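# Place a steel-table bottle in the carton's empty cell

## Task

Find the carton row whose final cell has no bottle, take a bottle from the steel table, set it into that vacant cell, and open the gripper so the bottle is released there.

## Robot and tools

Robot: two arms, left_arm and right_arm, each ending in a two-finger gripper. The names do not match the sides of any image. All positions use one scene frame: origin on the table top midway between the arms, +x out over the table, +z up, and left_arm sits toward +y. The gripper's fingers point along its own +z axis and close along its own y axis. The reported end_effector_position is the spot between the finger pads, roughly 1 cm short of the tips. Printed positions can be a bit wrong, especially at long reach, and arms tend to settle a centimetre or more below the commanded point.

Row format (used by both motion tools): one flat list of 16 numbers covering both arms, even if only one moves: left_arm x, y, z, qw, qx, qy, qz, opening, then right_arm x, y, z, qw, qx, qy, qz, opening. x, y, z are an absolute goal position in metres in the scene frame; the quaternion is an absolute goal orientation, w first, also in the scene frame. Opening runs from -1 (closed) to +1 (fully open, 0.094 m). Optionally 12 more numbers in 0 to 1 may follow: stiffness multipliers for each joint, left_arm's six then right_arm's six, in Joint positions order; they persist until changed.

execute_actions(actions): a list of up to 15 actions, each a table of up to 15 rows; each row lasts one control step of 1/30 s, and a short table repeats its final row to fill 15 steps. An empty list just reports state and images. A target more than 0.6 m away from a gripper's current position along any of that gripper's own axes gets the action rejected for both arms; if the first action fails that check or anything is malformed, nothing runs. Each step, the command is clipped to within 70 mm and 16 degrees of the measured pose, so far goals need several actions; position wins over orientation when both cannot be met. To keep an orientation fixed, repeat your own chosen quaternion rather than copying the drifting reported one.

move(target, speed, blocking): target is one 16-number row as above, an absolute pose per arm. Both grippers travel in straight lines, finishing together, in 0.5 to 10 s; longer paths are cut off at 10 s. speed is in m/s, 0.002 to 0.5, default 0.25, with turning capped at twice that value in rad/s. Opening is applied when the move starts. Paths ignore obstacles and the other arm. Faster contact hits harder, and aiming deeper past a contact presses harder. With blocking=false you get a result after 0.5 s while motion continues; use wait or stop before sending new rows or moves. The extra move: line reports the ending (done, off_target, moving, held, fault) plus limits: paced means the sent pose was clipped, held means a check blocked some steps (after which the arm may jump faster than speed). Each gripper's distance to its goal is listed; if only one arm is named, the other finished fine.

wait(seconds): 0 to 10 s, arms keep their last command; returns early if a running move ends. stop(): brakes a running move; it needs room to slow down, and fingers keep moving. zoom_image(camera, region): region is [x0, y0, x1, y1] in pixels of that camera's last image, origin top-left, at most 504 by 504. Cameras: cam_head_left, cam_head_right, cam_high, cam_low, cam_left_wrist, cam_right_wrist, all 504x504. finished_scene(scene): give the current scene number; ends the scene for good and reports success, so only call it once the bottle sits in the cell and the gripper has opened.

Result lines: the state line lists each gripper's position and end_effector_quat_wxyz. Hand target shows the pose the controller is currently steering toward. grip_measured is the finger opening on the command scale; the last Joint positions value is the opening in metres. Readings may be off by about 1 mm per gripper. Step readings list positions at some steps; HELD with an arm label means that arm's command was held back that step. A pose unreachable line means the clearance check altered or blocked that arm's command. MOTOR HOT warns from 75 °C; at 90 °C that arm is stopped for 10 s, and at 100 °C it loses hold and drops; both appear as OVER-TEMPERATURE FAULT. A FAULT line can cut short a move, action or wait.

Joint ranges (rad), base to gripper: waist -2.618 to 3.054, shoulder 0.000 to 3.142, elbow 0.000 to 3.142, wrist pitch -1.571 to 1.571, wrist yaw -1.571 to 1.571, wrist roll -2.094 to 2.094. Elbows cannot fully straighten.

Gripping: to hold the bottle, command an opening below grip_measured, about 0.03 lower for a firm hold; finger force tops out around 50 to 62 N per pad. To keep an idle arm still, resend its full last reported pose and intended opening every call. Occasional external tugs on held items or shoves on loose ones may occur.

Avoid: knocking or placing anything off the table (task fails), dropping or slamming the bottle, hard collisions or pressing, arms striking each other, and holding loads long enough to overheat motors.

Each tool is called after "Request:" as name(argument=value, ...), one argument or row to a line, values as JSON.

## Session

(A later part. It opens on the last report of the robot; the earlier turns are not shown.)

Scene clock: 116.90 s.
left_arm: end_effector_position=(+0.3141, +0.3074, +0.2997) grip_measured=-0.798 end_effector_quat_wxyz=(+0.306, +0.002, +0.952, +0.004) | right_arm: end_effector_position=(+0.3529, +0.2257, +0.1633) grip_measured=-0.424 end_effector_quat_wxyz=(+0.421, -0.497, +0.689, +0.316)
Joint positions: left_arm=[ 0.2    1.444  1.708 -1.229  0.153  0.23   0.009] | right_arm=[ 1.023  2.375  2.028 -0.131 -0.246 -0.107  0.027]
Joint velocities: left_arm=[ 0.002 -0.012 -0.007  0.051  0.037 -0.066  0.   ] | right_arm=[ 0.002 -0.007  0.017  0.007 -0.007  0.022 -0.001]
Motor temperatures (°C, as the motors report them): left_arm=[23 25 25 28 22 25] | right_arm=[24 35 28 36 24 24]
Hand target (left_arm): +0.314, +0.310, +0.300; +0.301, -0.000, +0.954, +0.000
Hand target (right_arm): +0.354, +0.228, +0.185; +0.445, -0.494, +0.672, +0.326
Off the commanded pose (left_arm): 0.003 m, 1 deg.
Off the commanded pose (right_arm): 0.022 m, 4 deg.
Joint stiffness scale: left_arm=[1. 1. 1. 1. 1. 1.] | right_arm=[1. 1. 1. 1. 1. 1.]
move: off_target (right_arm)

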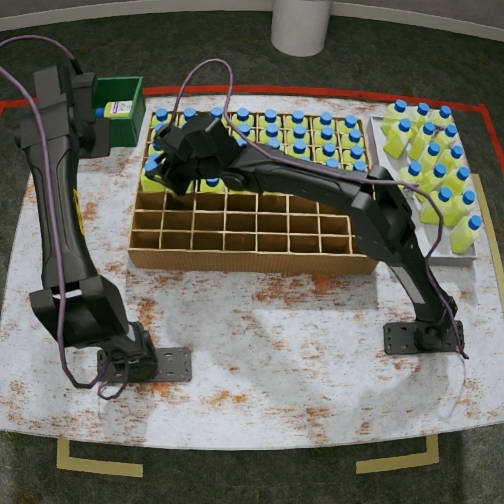

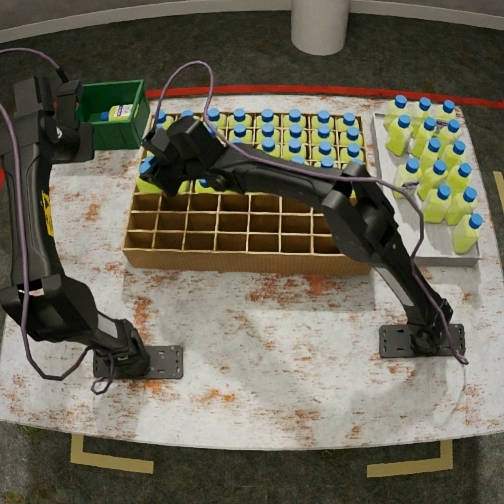

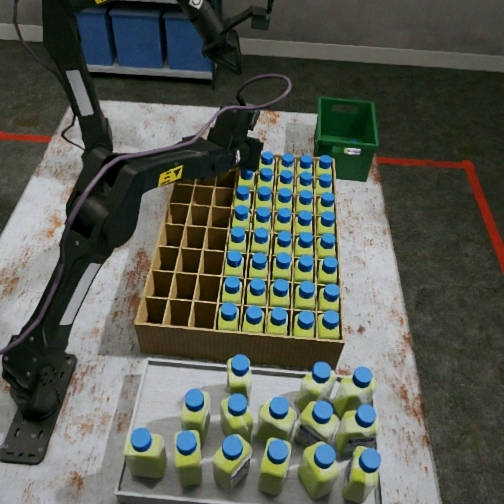

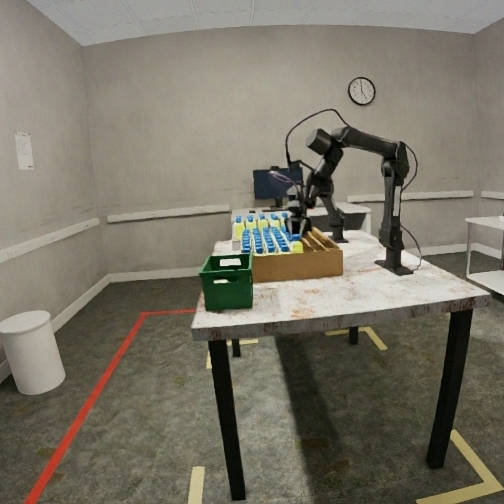

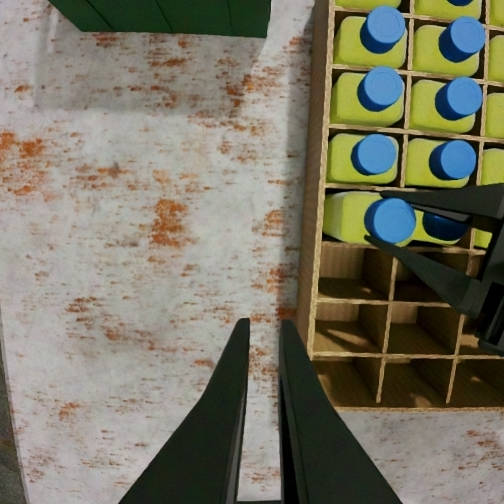

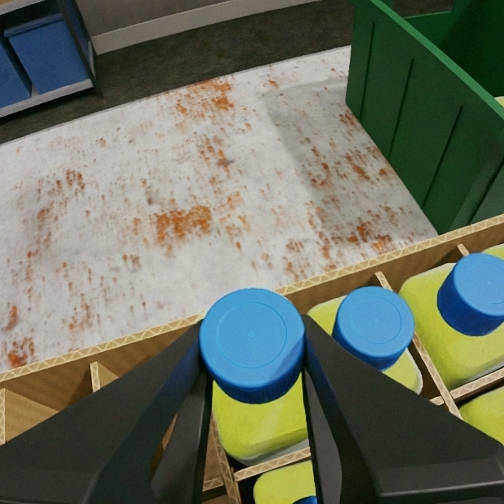

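Request:
move(
  target=[0.314,0.31,0.3, 0.3007,0,0.9537,0, -0.8, 0.354,0.229,0.160, 0.4333,-0.4987,0.6801,0.3177, -0.47],
  speed=0.04,
)

Request:
zoom_image(
  camera="cam_left_wrist",
  region=[295, 130, 504, 290],
)

Request:
zoom_image(
  camera="cam_low",
  region=[225, 180, 355, 280],
)

Scene clock: 118.63 s.
left_arm: end_effector_position=(+0.3141, +0.3074, +0.2997) grip_measured=-0.798 end_effector_quat_wxyz=(+0.306, +0.002, +0.952, +0.004) | right_arm: end_effector_position=(+0.3528, +0.2256, +0.1599) grip_measured=-0.424 end_effector_quat_wxyz=(+0.423, -0.498, +0.688, +0.316)
Joint positions: left_arm=[ 0.2    1.444  1.708 -1.229  0.153  0.23   0.009] | right_arm=[ 1.023  2.375  2.012 -0.111 -0.246 -0.109  0.027]
Joint velocities: left_arm=[ 0.017 -0.007  0.002 -0.007  0.081  0.11   0.   ] | right_arm=[-0.017  0.007 -0.012 -0.007 -0.037 -0.037 -0.002]
Motor temperatures (°C, as the motors report them): left_arm=[23 25 25 28 22 25] | right_arm=[24 35 28 36 24 24]
Hand target (left_arm): +0.314, +0.310, +0.300; +0.301, -0.000, +0.954, +0.000
Hand target (right_arm): +0.354, +0.229, +0.160; +0.433, -0.499, +0.680, +0.318
Off the commanded pose (left_arm): 0.003 m, 1 deg.
Off the commanded pose (right_arm): 0.004 m, 2 deg.
Joint stiffness scale: left_arm=[1. 1. 1. 1. 1. 1.] | right_arm=[1. 1. 1. 1. 1. 1.]
move: done

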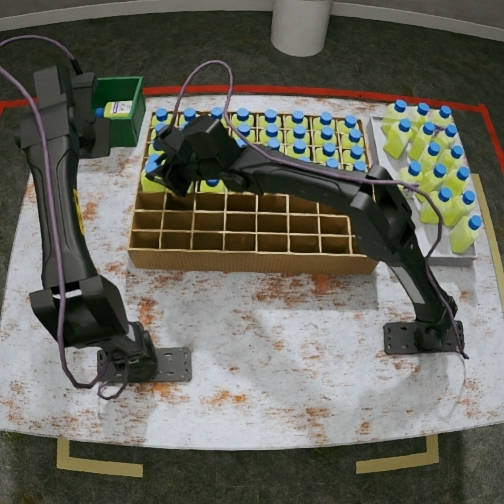

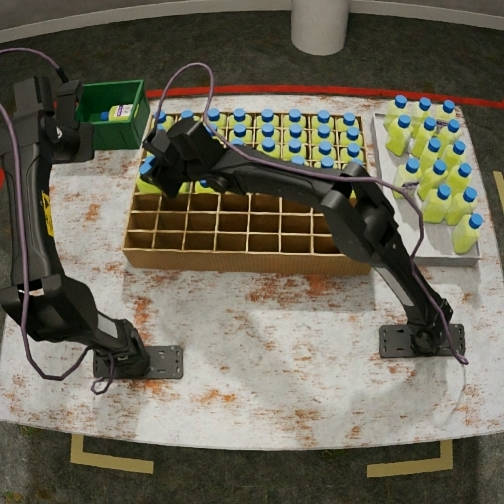

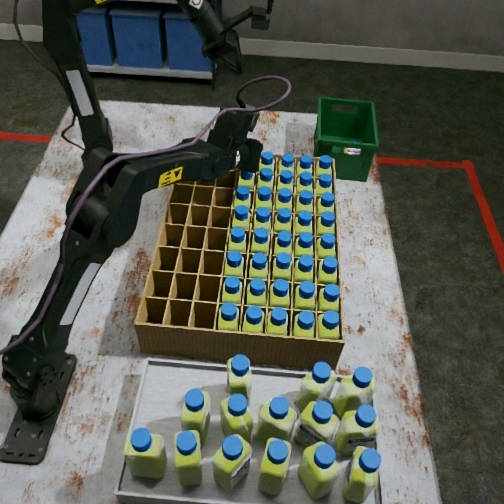

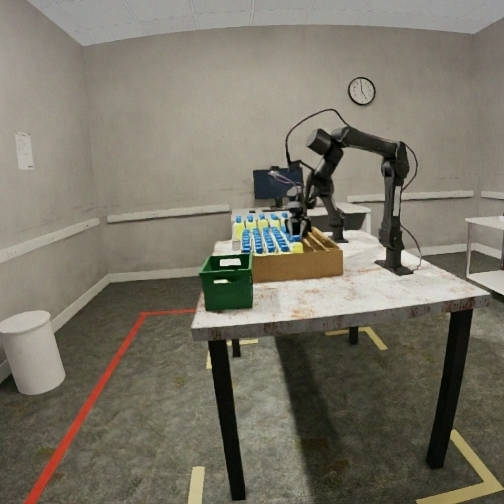

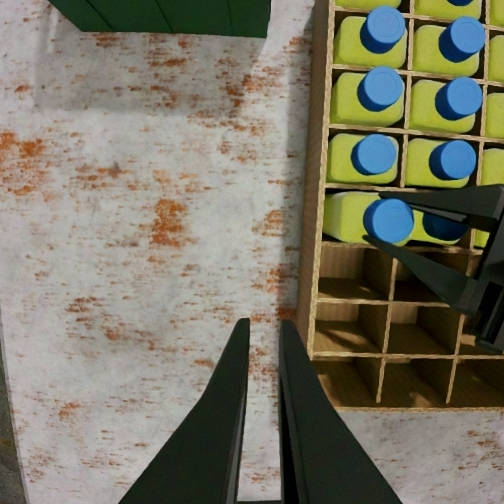

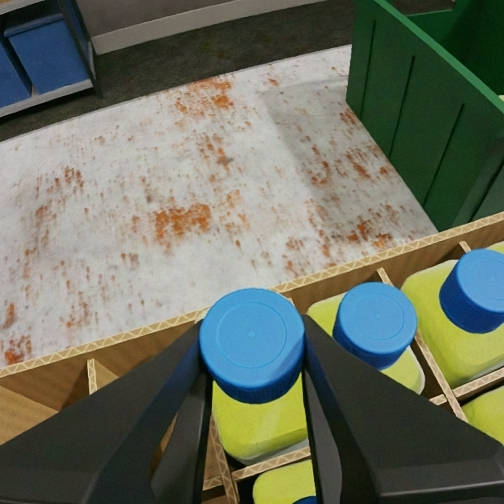

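Region (295, 130, 504, 290) of cam_left_wrist's 504x504 image, scaled by 2.411, with more detail than that image has; it fills the top 386 rows of this view, and the rest is white.

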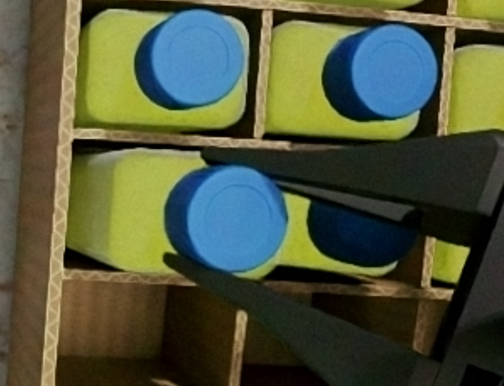

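Region (225, 180, 355, 280) of cam_low's 504x504 image, scaled by 3.877, with more detail than that image has; it fills the top 388 rows of this view, and the rest is white.

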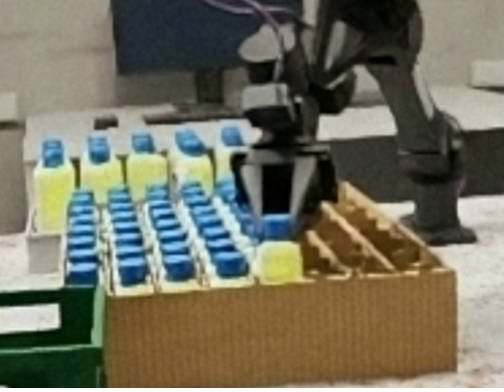

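Request:
move(
  target=[0.314,0.31,0.3, 0.3007,0,0.9537,0, -0.8, 0.354,0.228,0.145, 0.4213,-0.5042,0.6876,0.3090, -0.47],
  speed=0.03,
)

Request:
zoom_image(
  camera="cam_low",
  region=[225, 180, 355, 280],
)

Scene clock: 122.70 s.
left_arm: end_effector_position=(+0.3141, +0.3074, +0.2997) grip_measured=-0.798 end_effector_quat_wxyz=(+0.306, +0.002, +0.952, +0.004) | right_arm: end_effector_position=(+0.3537, +0.2267, +0.1475) grip_measured=-0.424 end_effector_quat_wxyz=(+0.419, -0.503, +0.689, +0.311)
Joint positions: left_arm=[ 0.2    1.444  1.708 -1.229  0.153  0.23   0.009] | right_arm=[ 1.023  2.395  2.011 -0.105 -0.245 -0.12   0.027]
Joint velocities: left_arm=[-0.002 -0.007  0.007  0.022 -0.007  0.007 -0.   ] | right_arm=[ 0.002 -0.002  0.002  0.022 -0.081  0.007  0.001]
Motor temperatures (°C, as the motors report them): left_arm=[23 25 25 28 22 25] | right_arm=[24 35 28 36 24 24]
Hand target (left_arm): +0.314, +0.310, +0.300; +0.301, -0.000, +0.954, +0.000
Hand target (right_arm): +0.354, +0.228, +0.145; +0.421, -0.504, +0.688, +0.309
Off the commanded pose (left_arm): 0.003 m, 1 deg.
Off the commanded pose (right_arm): 0.003 m, 0 deg.
Joint stiffness scale: left_arm=[1. 1. 1. 1. 1. 1.] | right_arm=[1. 1. 1. 1. 1. 1.]
move: done

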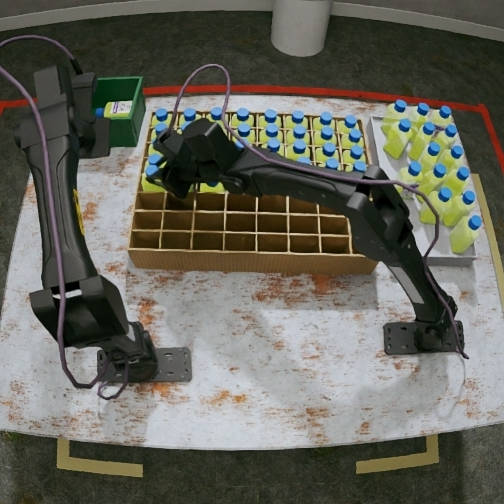

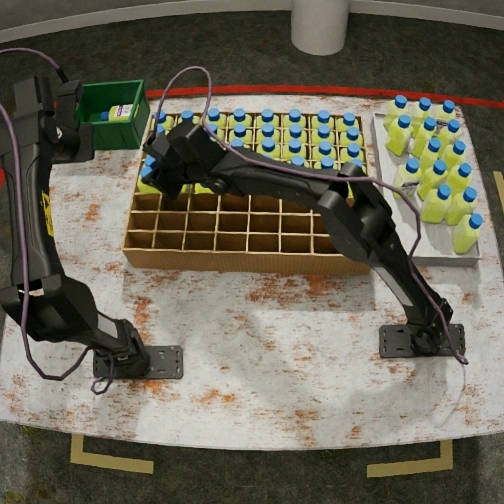

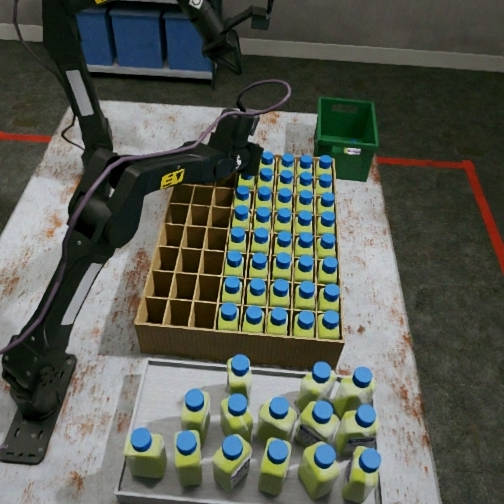

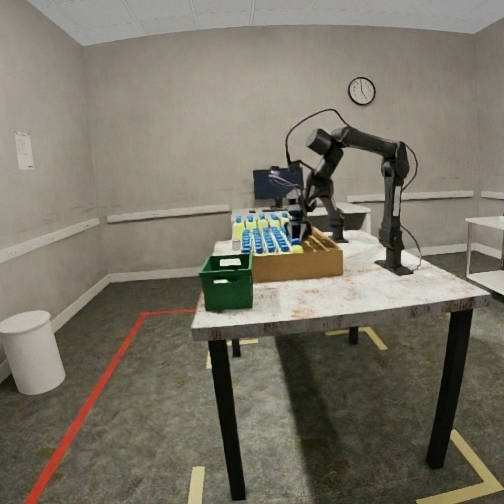

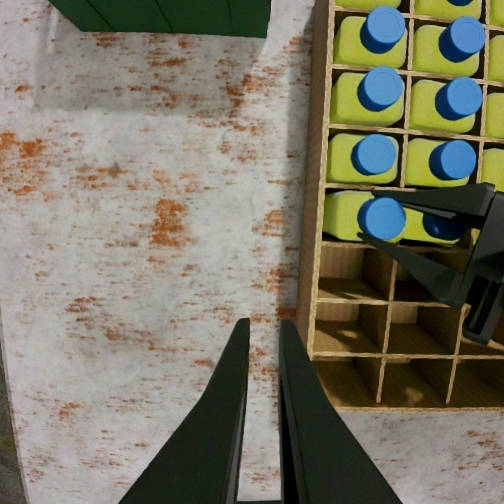

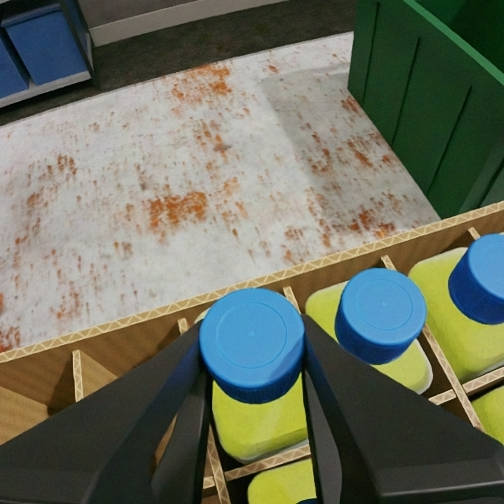

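Region (225, 180, 355, 280) of cam_low's 504x504 image, scaled by 3.877, with more detail than that image has; it fills the top 388 rows of this view, and the rest is white.

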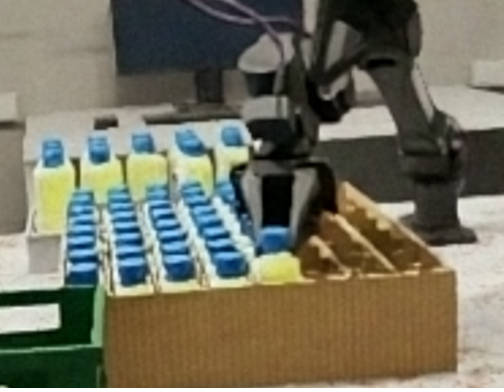

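Request:
move(
  target=[0.314,0.31,0.3, 0.3007,0,0.9537,0, -0.8, 0.354,0.228,0.130, 0.4213,-0.5042,0.6876,0.3090, -0.47],
  speed=0.03,
)

Request:
zoom_image(
  camera="cam_low",
  region=[225, 180, 355, 280],
)

Request:
zoom_image(
  camera="cam_left_wrist",
  region=[295, 130, 504, 290],
)

Scene clock: 123.93 s.
left_arm: end_effector_position=(+0.3141, +0.3074, +0.2997) grip_measured=-0.798 end_effector_quat_wxyz=(+0.306, +0.002, +0.952, +0.004) | right_arm: end_effector_position=(+0.3549, +0.2285, +0.1479) grip_measured=-0.424 end_effector_quat_wxyz=(+0.430, -0.501, +0.682, +0.314)
Joint positions: left_arm=[ 0.2    1.444  1.708 -1.229  0.153  0.23   0.009] | right_arm=[ 1.023  2.395  1.99  -0.057 -0.245 -0.123  0.027]
Joint velocities: left_arm=[-0.012 -0.002 -0.017 -0.037 -0.066  0.066  0.   ] | right_arm=[-0.007 -0.007 -0.022  0.007 -0.066 -0.095 -0.001]
Motor temperatures (°C, as the motors report them): left_arm=[23 25 25 28 22 25] | right_arm=[24 35 28 36 24 24]
Hand target (left_arm): +0.314, +0.310, +0.300; +0.301, -0.000, +0.954, +0.000
Hand target (right_arm): +0.354, +0.228, +0.130; +0.421, -0.504, +0.688, +0.309
Off the commanded pose (left_arm): 0.003 m, 1 deg.
Off the commanded pose (right_arm): 0.018 m, 1 deg.
Joint stiffness scale: left_arm=[1. 1. 1. 1. 1. 1.] | right_arm=[1. 1. 1. 1. 1. 1.]
move: off_target (right_arm)

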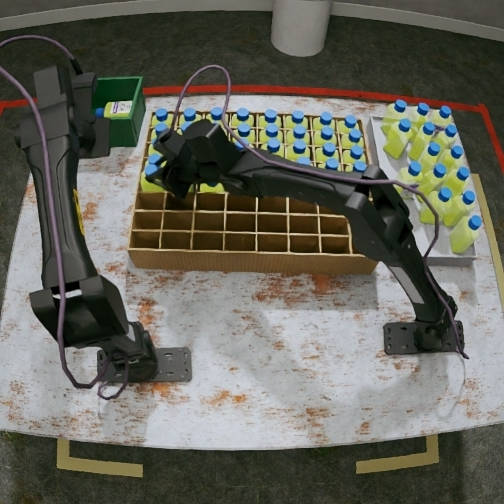

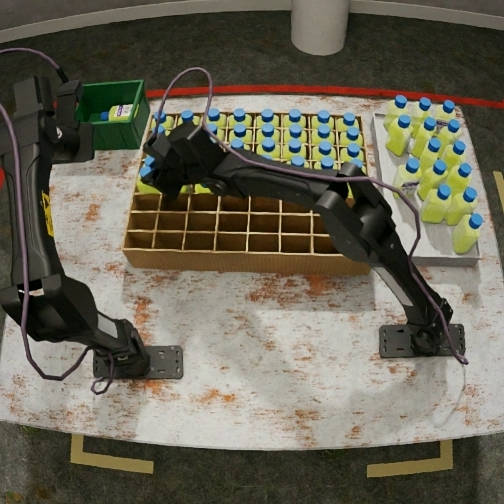

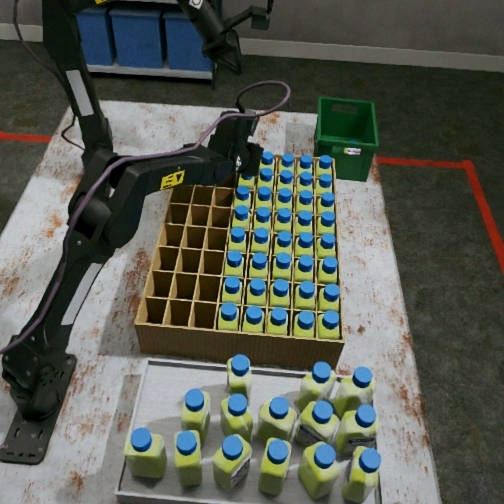

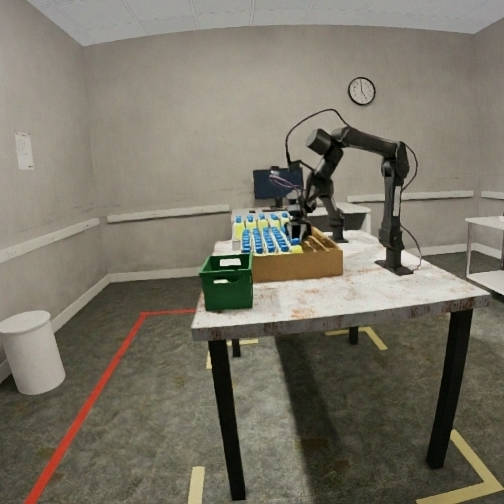

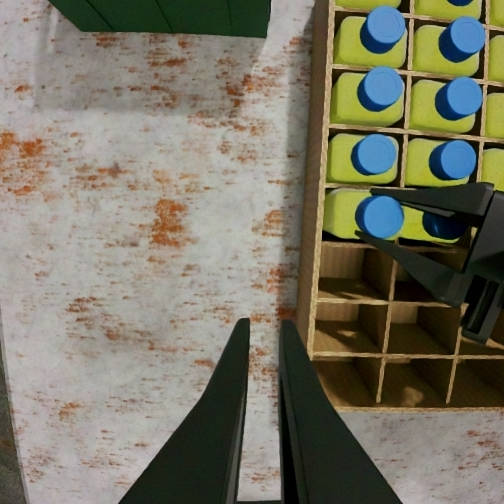

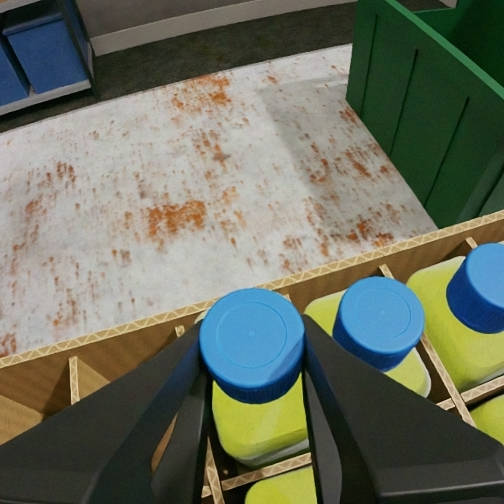

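Region (225, 180, 355, 280) of cam_low's 504x504 image, scaled by 3.877, with more detail than that image has; it fills the top 388 rows of this view, and the rest is white.

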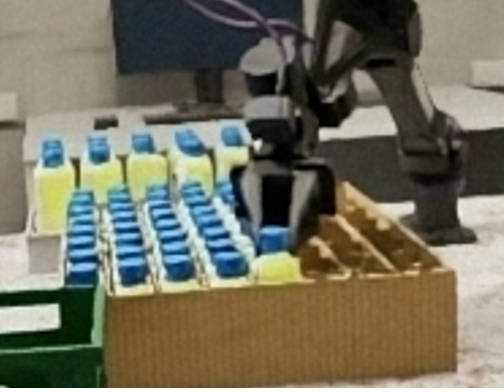

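Region (295, 130, 504, 290) of cam_left_wrist's 504x504 image, scaled by 2.411, with more detail than that image has; it fills the top 386 rows of this view, and the rest is white.

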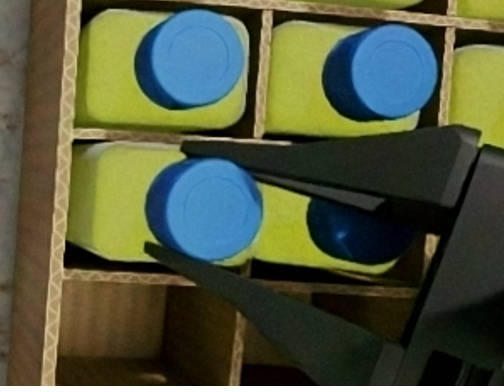

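Request:
move(
  target=[0.314,0.31,0.3, 0.3007,0,0.9537,0, -0.8, 0.354,0.228,0.150, 0.4213,-0.5042,0.6876,0.3090, -0.47],
  speed=0.03,
)

Request:
zoom_image(
  camera="cam_high",
  region=[170, 100, 300, 220],
)

Request:
zoom_image(
  camera="cam_head_right",
  region=[115, 110, 255, 220],
)

Scene clock: 134.60 s.
left_arm: end_effector_position=(+0.3141, +0.3074, +0.2997) grip_measured=-0.798 end_effector_quat_wxyz=(+0.306, +0.002, +0.952, +0.004) | right_arm: end_effector_position=(+0.3544, +0.2278, +0.1474) grip_measured=-0.424 end_effector_quat_wxyz=(+0.426, -0.502, +0.684, +0.313)
Joint positions: left_arm=[ 0.2    1.444  1.708 -1.229  0.153  0.23   0.009] | right_arm=[ 1.023  2.395  1.996 -0.073 -0.245 -0.123  0.027]
Joint velocities: left_arm=[ 0.002 -0.007 -0.002 -0.022 -0.007 -0.095 -0.   ] | right_arm=[-0.002 -0.012  0.007  0.022 -0.037 -0.095 -0.   ]
Motor temperatures (°C, as the motors report them): left_arm=[23 25 25 28 22 25] | right_arm=[24 35 27 36 24 24]
Hand target (left_arm): +0.314, +0.310, +0.300; +0.301, -0.000, +0.954, +0.000
Hand target (right_arm): +0.354, +0.228, +0.150; +0.422, -0.504, +0.687, +0.309
Off the commanded pose (left_arm): 0.003 m, 1 deg.
Off the commanded pose (right_arm): 0.003 m, 1 deg.
Joint stiffness scale: left_arm=[1. 1. 1. 1. 1. 1.] | right_arm=[1. 1. 1. 1. 1. 1.]
move: done

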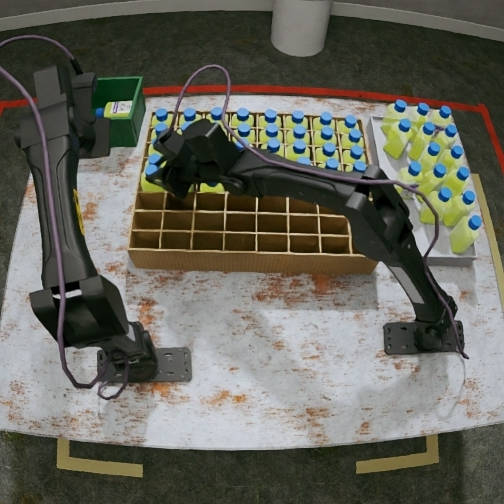

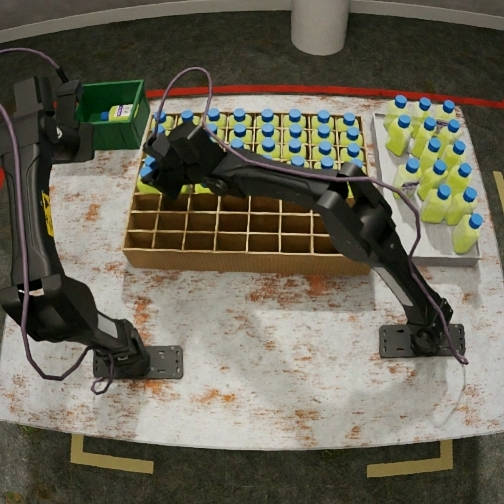

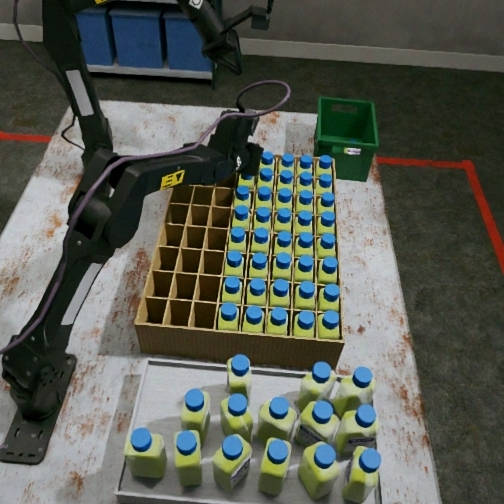

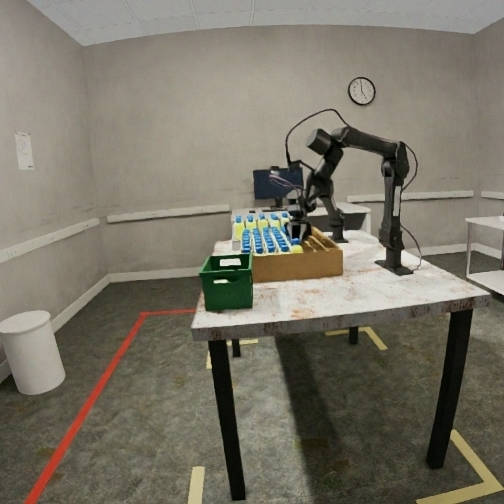

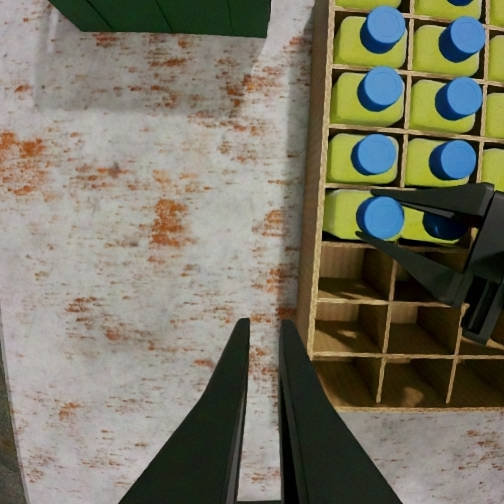

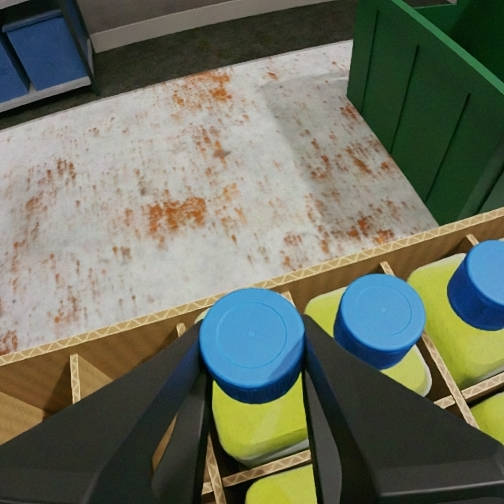

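Region (170, 100, 300, 220) of cam_high's 504x504 image, scaled by 3.877, with more detail than that image has; it fills the top 465 rows of this view, and the rest is white.

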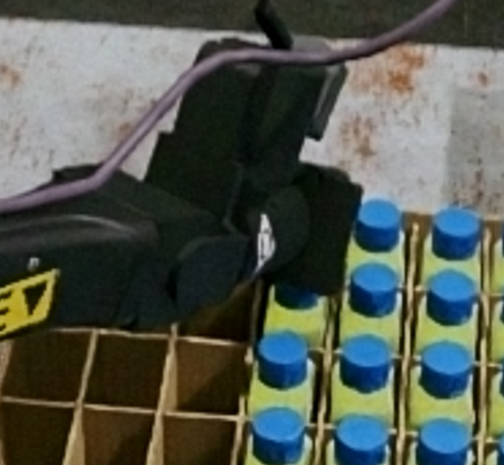

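Region (115, 110, 255, 220) of cam_head_right's 504x504 image, scaled by 3.600, with more detail than that image has; it fills the top 396 rows of this view, and the rest is white.

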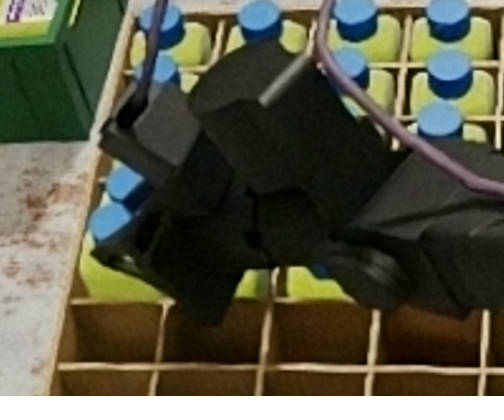

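Request:
move(
  target=[0.314,0.31,0.3, 0.3007,0,0.9537,0, -0.8, 0.354,0.227,0.21, 0.4392,-0.4959,0.6763,0.3220, -0.47],
  speed=0.06,
)

Scene clock: 139.93 s.
left_arm: end_effector_position=(+0.3141, +0.3074, +0.2997) grip_measured=-0.798 end_effector_quat_wxyz=(+0.306, +0.002, +0.952, +0.004) | right_arm: end_effector_position=(+0.3529, +0.2265, +0.1592) grip_measured=-0.424 end_effector_quat_wxyz=(+0.410, -0.504, +0.694, +0.310)
Joint positions: left_arm=[ 0.2    1.444  1.708 -1.229  0.153  0.23   0.009] | right_arm=[ 1.023  2.395  2.075 -0.188 -0.248 -0.118  0.027]
Joint velocities: left_arm=[-0.022  0.012  0.007 -0.11  -0.007 -0.022 -0.001] | right_arm=[ 0.002  0.012  0.007  0.037  0.066  0.022 -0.001]
Motor temperatures (°C, as the motors report them): left_arm=[23 25 25 28 22 25] | right_arm=[24 36 28 35 24 24]
Hand target (left_arm): +0.314, +0.310, +0.300; +0.301, -0.000, +0.954, +0.000
Hand target (right_arm): +0.353, +0.225, +0.209; +0.439, -0.496, +0.676, +0.322
Off the commanded pose (left_arm): 0.003 m, 1 deg.
Off the commanded pose (right_arm): 0.051 m, 4 deg.
Joint stiffness scale: left_arm=[1. 1. 1. 1. 1. 1.] | right_arm=[1. 1. 1. 1. 1. 1.]
move: off_target (right_arm)

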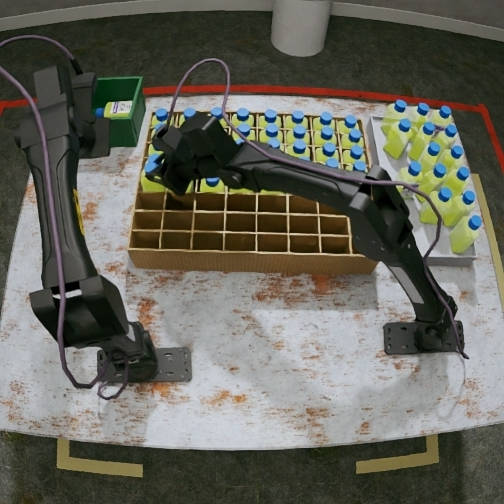

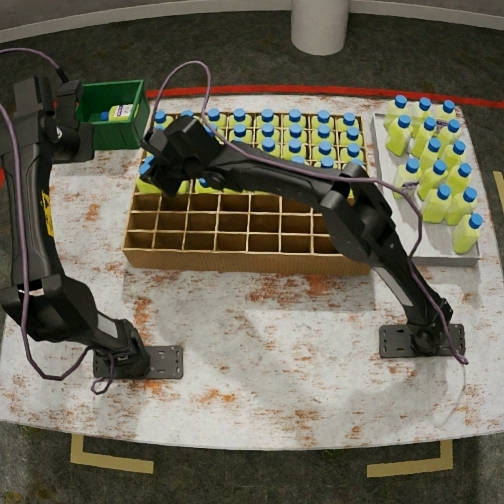

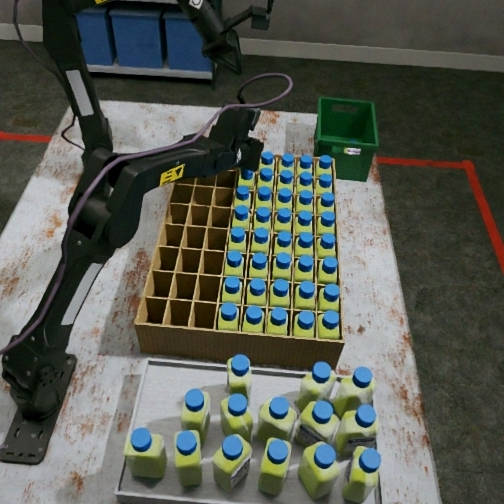

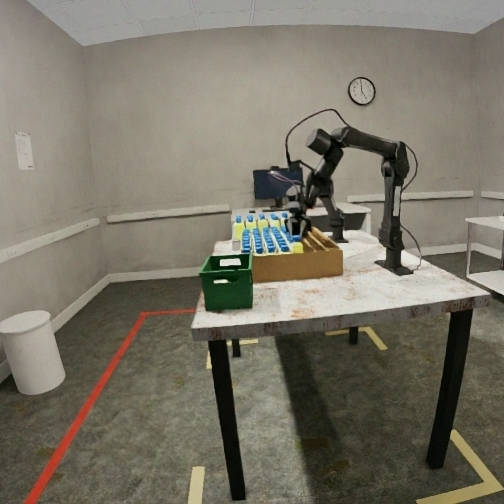

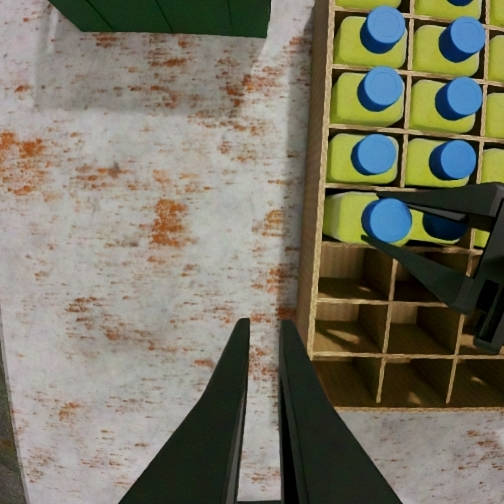

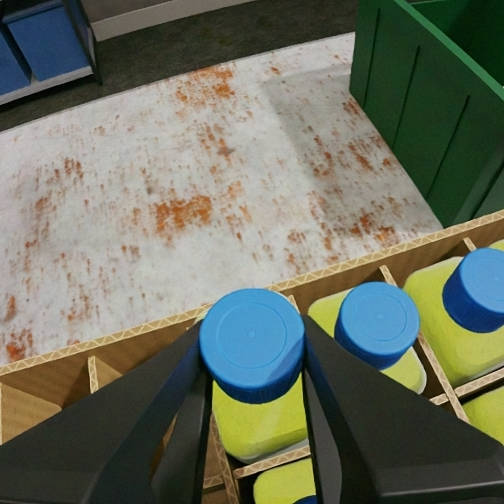

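Request:
execute_actions(
  actions=[
    [[0.314,0.31,0.3,0.3007,0,0.9537,0,-0.8,0.354,0.2275,0.206,0.4376,-0.4966,0.6773,0.3208,-0.47],[0.314,0.31,0.3,0.3007,0,0.9537,0,-0.8,0.354,0.2275,0.202,0.4360,-0.4974,0.6783,0.3197,-0.47],[0.314,0.31,0.3,0.3007,0,0.9537,0,-0.8,0.354,0.2275,0.198,0.4344,-0.4981,0.6793,0.3185,-0.47],[0.314,0.31,0.3,0.3007,0,0.9537,0,-0.8,0.354,0.2275,0.194,0.4328,-0.4988,0.6803,0.3173,-0.47],[0.314,0.31,0.3,0.3007,0,0.9537,0,-0.8,0.354,0.2275,0.190,0.4312,-0.4996,0.6813,0.3162,-0.47],[0.314,0.31,0.3,0.3007,0,0.9537,0,-0.8,0.354,0.2275,0.186,0.4296,-0.5003,0.6823,0.3150,-0.47],[0.314,0.31,0.3,0.3007,0,0.9537,0,-0.8,0.354,0.2275,0.182,0.4280,-0.5010,0.6833,0.3138,-0.47],[0.314,0.31,0.3,0.3007,0,0.9537,0,-0.8,0.354,0.2275,0.178,0.4265,-0.5018,0.6842,0.3127,-0.47],[0.314,0.31,0.3,0.3007,0,0.9537,0,-0.8,0.354,0.2275,0.174,0.4249,-0.5025,0.6852,0.3115,-0.47],[0.314,0.31,0.3,0.3007,0,0.9537,0,-0.8,0.354,0.2275,0.170,0.4233,-0.5032,0.6862,0.3103,-0.47],[0.314,0.31,0.3,0.3007,0,0.9537,0,-0.8,0.354,0.2275,0.166,0.4217,-0.5040,0.6872,0.3092,-0.47],[0.314,0.31,0.3,0.3007,0,0.9537,0,-0.8,0.354,0.2275,0.162,0.4201,-0.5047,0.6882,0.3080,-0.47],[0.314,0.31,0.3,0.3007,0,0.9537,0,-0.8,0.354,0.2275,0.158,0.4185,-0.5054,0.6892,0.3068,-0.47],[0.314,0.31,0.3,0.3007,0,0.9537,0,-0.8,0.354,0.2275,0.154,0.4169,-0.5062,0.6902,0.3057,-0.47],[0.314,0.31,0.3,0.3007,0,0.9537,0,-0.8,0.354,0.2275,0.150,0.4153,-0.5069,0.6912,0.3045,-0.47]],
    [[0.314,0.31,0.3,0.3007,0,0.9537,0,-0.8,0.354,0.2275,0.149,0.4153,-0.5069,0.6912,0.3045,-0.47],[0.314,0.31,0.3,0.3007,0,0.9537,0,-0.8,0.354,0.2275,0.148,0.4153,-0.5069,0.6912,0.3045,-0.47],[0.314,0.31,0.3,0.3007,0,0.9537,0,-0.8,0.354,0.2275,0.147,0.4153,-0.5069,0.6912,0.3045,-0.47],[0.314,0.31,0.3,0.3007,0,0.9537,0,-0.8,0.354,0.2275,0.146,0.4153,-0.5069,0.6912,0.3045,-0.47],[0.314,0.31,0.3,0.3007,0,0.9537,0,-0.8,0.354,0.2275,0.145,0.4153,-0.5069,0.6912,0.3045,-0.47],[0.314,0.31,0.3,0.3007,0,0.9537,0,-0.8,0.354,0.2275,0.144,0.4153,-0.5069,0.6912,0.3045,-0.47],[0.314,0.31,0.3,0.3007,0,0.9537,0,-0.8,0.354,0.2275,0.143,0.4153,-0.5069,0.6912,0.3045,-0.47],[0.314,0.31,0.3,0.3007,0,0.9537,0,-0.8,0.354,0.2275,0.142,0.4153,-0.5069,0.6912,0.3045,-0.47],[0.314,0.31,0.3,0.3007,0,0.9537,0,-0.8,0.354,0.2275,0.141,0.4153,-0.5069,0.6912,0.3045,-0.47],[0.314,0.31,0.3,0.3007,0,0.9537,0,-0.8,0.354,0.2275,0.140,0.4153,-0.5069,0.6912,0.3045,-0.47],[0.314,0.31,0.3,0.3007,0,0.9537,0,-0.8,0.354,0.2275,0.139,0.4153,-0.5069,0.6912,0.3045,-0.47],[0.314,0.31,0.3,0.3007,0,0.9537,0,-0.8,0.354,0.2275,0.138,0.4153,-0.5069,0.6912,0.3045,-0.47],[0.314,0.31,0.3,0.3007,0,0.9537,0,-0.8,0.354,0.2275,0.137,0.4153,-0.5069,0.6912,0.3045,-0.47],[0.314,0.31,0.3,0.3007,0,0.9537,0,-0.8,0.354,0.2275,0.136,0.4153,-0.5069,0.6912,0.3045,-0.47],[0.314,0.31,0.3,0.3007,0,0.9537,0,-0.8,0.354,0.2275,0.135,0.4153,-0.5069,0.6912,0.3045,-0.47]],
    [[0.314,0.31,0.3,0.3007,0,0.9537,0,-0.8,0.354,0.2275,0.134,0.4153,-0.5069,0.6912,0.3045,-0.47],[0.314,0.31,0.3,0.3007,0,0.9537,0,-0.8,0.354,0.2275,0.133,0.4153,-0.5069,0.6912,0.3045,-0.47],[0.314,0.31,0.3,0.3007,0,0.9537,0,-0.8,0.354,0.2275,0.132,0.4153,-0.5069,0.6912,0.3045,-0.47],[0.314,0.31,0.3,0.3007,0,0.9537,0,-0.8,0.354,0.2275,0.131,0.4153,-0.5069,0.6912,0.3045,-0.47],[0.314,0.31,0.3,0.3007,0,0.9537,0,-0.8,0.354,0.2275,0.130,0.4153,-0.5069,0.6912,0.3045,-0.47],[0.314,0.31,0.3,0.3007,0,0.9537,0,-0.8,0.354,0.2275,0.129,0.4153,-0.5069,0.6912,0.3045,-0.47],[0.314,0.31,0.3,0.3007,0,0.9537,0,-0.8,0.354,0.2275,0.128,0.4153,-0.5069,0.6912,0.3045,-0.47],[0.314,0.31,0.3,0.3007,0,0.9537,0,-0.8,0.354,0.2275,0.127,0.4153,-0.5069,0.6912,0.3045,-0.47],[0.314,0.31,0.3,0.3007,0,0.9537,0,-0.8,0.354,0.2275,0.126,0.4153,-0.5069,0.6912,0.3045,-0.47],[0.314,0.31,0.3,0.3007,0,0.9537,0,-0.8,0.354,0.2275,0.125,0.4153,-0.5069,0.6912,0.3045,-0.47],[0.314,0.31,0.3,0.3007,0,0.9537,0,-0.8,0.354,0.2275,0.124,0.4153,-0.5069,0.6912,0.3045,-0.47],[0.314,0.31,0.3,0.3007,0,0.9537,0,-0.8,0.354,0.2275,0.123,0.4153,-0.5069,0.6912,0.3045,-0.47],[0.314,0.31,0.3,0.3007,0,0.9537,0,-0.8,0.354,0.2275,0.122,0.4153,-0.5069,0.6912,0.3045,-0.47]],
  ],
)

Request:
zoom_image(
  camera="cam_low",
  region=[225, 180, 355, 280],
)

Scene clock: 149.17 s.
left_arm: end_effector_position=(+0.3141, +0.3074, +0.2997) grip_measured=-0.798 end_effector_quat_wxyz=(+0.306, +0.002, +0.952, +0.004) | right_arm: end_effector_position=(+0.3555, +0.2299, +0.1468) grip_measured=-0.424 end_effector_quat_wxyz=(+0.430, -0.503, +0.681, +0.313)
Joint positions: left_arm=[ 0.2    1.444  1.708 -1.229  0.153  0.23   0.009] | right_arm=[ 1.023  2.404  2.002 -0.062 -0.245 -0.128  0.027]
Joint velocities: left_arm=[ 0.017  0.022 -0.002 -0.037 -0.007  0.007 -0.   ] | right_arm=[-0.007 -0.012 -0.022  0.022 -0.051 -0.081  0.   ]
Motor temperatures (°C, as the motors report them): left_arm=[23 25 26 28 22 25] | right_arm=[24 38 28 35 24 24]
Hand target (left_arm): +0.314, +0.310, +0.300; +0.301, -0.000, +0.954, +0.000
Hand target (right_arm): +0.354, +0.227, +0.122; +0.415, -0.507, +0.691, +0.304
Off the commanded pose (left_arm): 0.003 m, 1 deg.
Off the commanded pose (right_arm): 0.025 m, 2 deg.
Joint stiffness scale: left_arm=[1. 1. 1. 1. 1. 1.] | right_arm=[1. 1. 1. 1. 1. 1.]
Step readings (end_effector_position; steps 1 to 15: 1st action; 16 to 30: 2nd action; 31 to 45: 3rd action):
0: left_arm (+0.3141, +0.3074, +0.2997) | right_arm (+0.3529, +0.2265, +0.1593)
1: left_arm (+0.3141, +0.3074, +0.2997) | right_arm (+0.3529, +0.2265, +0.1593)
2: left_arm (+0.3141, +0.3074, +0.2997) | right_arm (+0.3529, +0.2265, +0.1593)
4: left_arm (+0.3141, +0.3074, +0.2997) | right_arm (+0.3529, +0.2265, +0.1593)
8: left_arm (+0.3141, +0.3074, +0.2997) | right_arm (+0.3529, +0.2265, +0.1593)
15: left_arm (+0.3141, +0.3074, +0.2997) | right_arm (+0.3531, +0.2266, +0.1585)
16: left_arm (+0.3141, +0.3074, +0.2997) | right_arm (+0.3530, +0.2266, +0.1578)
17: left_arm (+0.3141, +0.3074, +0.2997) | right_arm (+0.3530, +0.2266, +0.1568)
19: left_arm (+0.3141, +0.3074, +0.2997) | right_arm (+0.3530, +0.2265, +0.1552)
23: left_arm (+0.3141, +0.3074, +0.2997) | right_arm (+0.3528, +0.2267, +0.1523)
30: left_arm (+0.3141, +0.3074, +0.2997) | right_arm (+0.3537, +0.2276, +0.1465)
31: left_arm (+0.3141, +0.3074, +0.2997) | right_arm (+0.3538, +0.2278, +0.1463)
32: left_arm (+0.3141, +0.3074, +0.2997) | right_arm (+0.3540, +0.2279, +0.1464)
34: left_arm (+0.3141, +0.3074, +0.2997) | right_arm (+0.3544, +0.2283, +0.1465)
38: left_arm (+0.3141, +0.3074, +0.2997) | right_arm (+0.3549, +0.2290, +0.1466)
45: end_effector_position above

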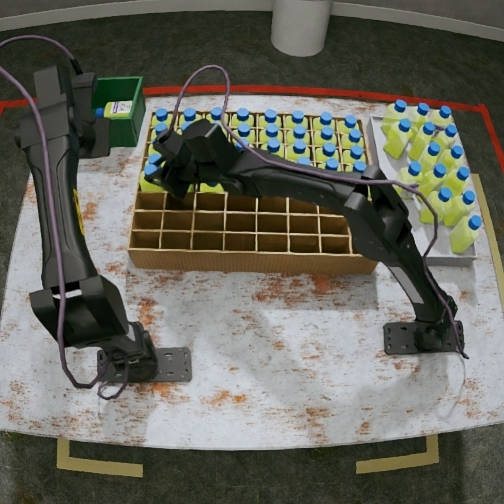

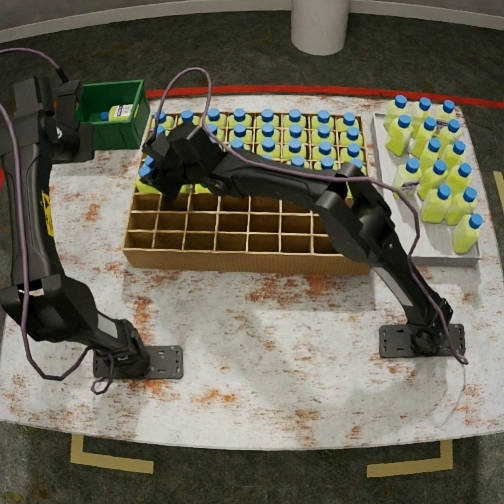

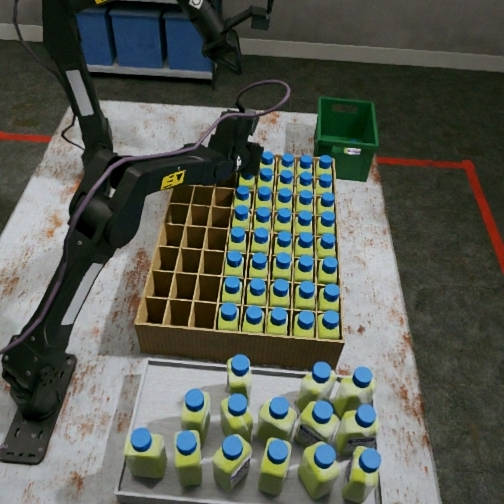

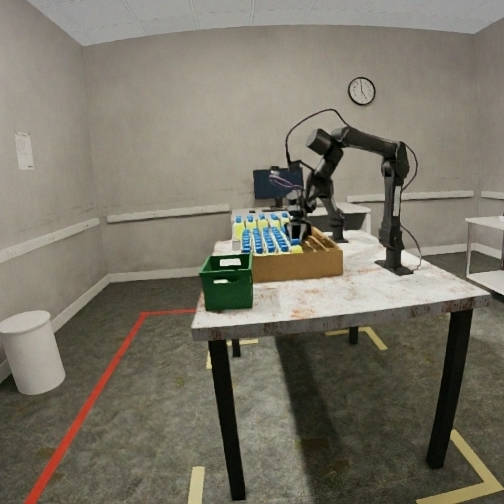

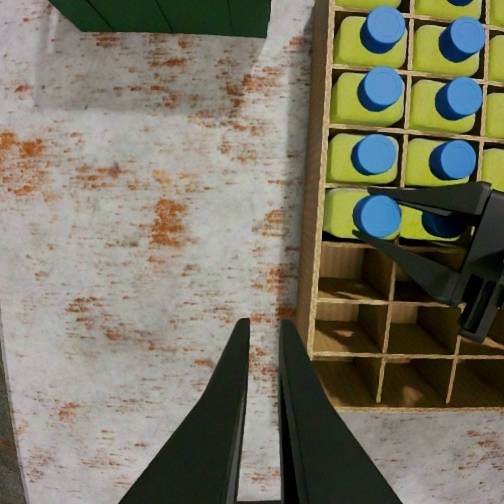

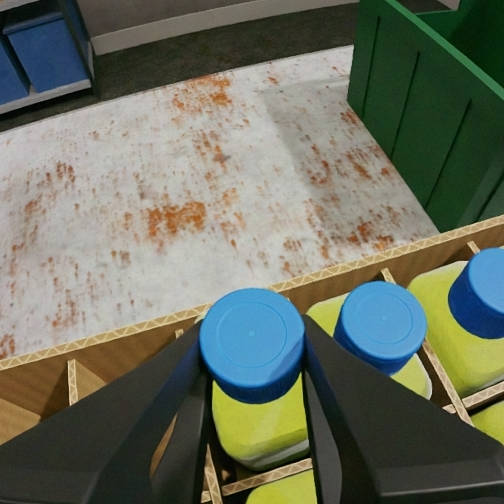

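Region (225, 180, 355, 280) of cam_low's 504x504 image, scaled by 3.877, with more detail than that image has; it fills the top 388 rows of this view, and the rest is white.

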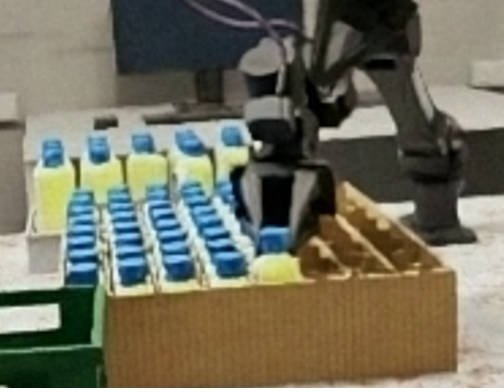

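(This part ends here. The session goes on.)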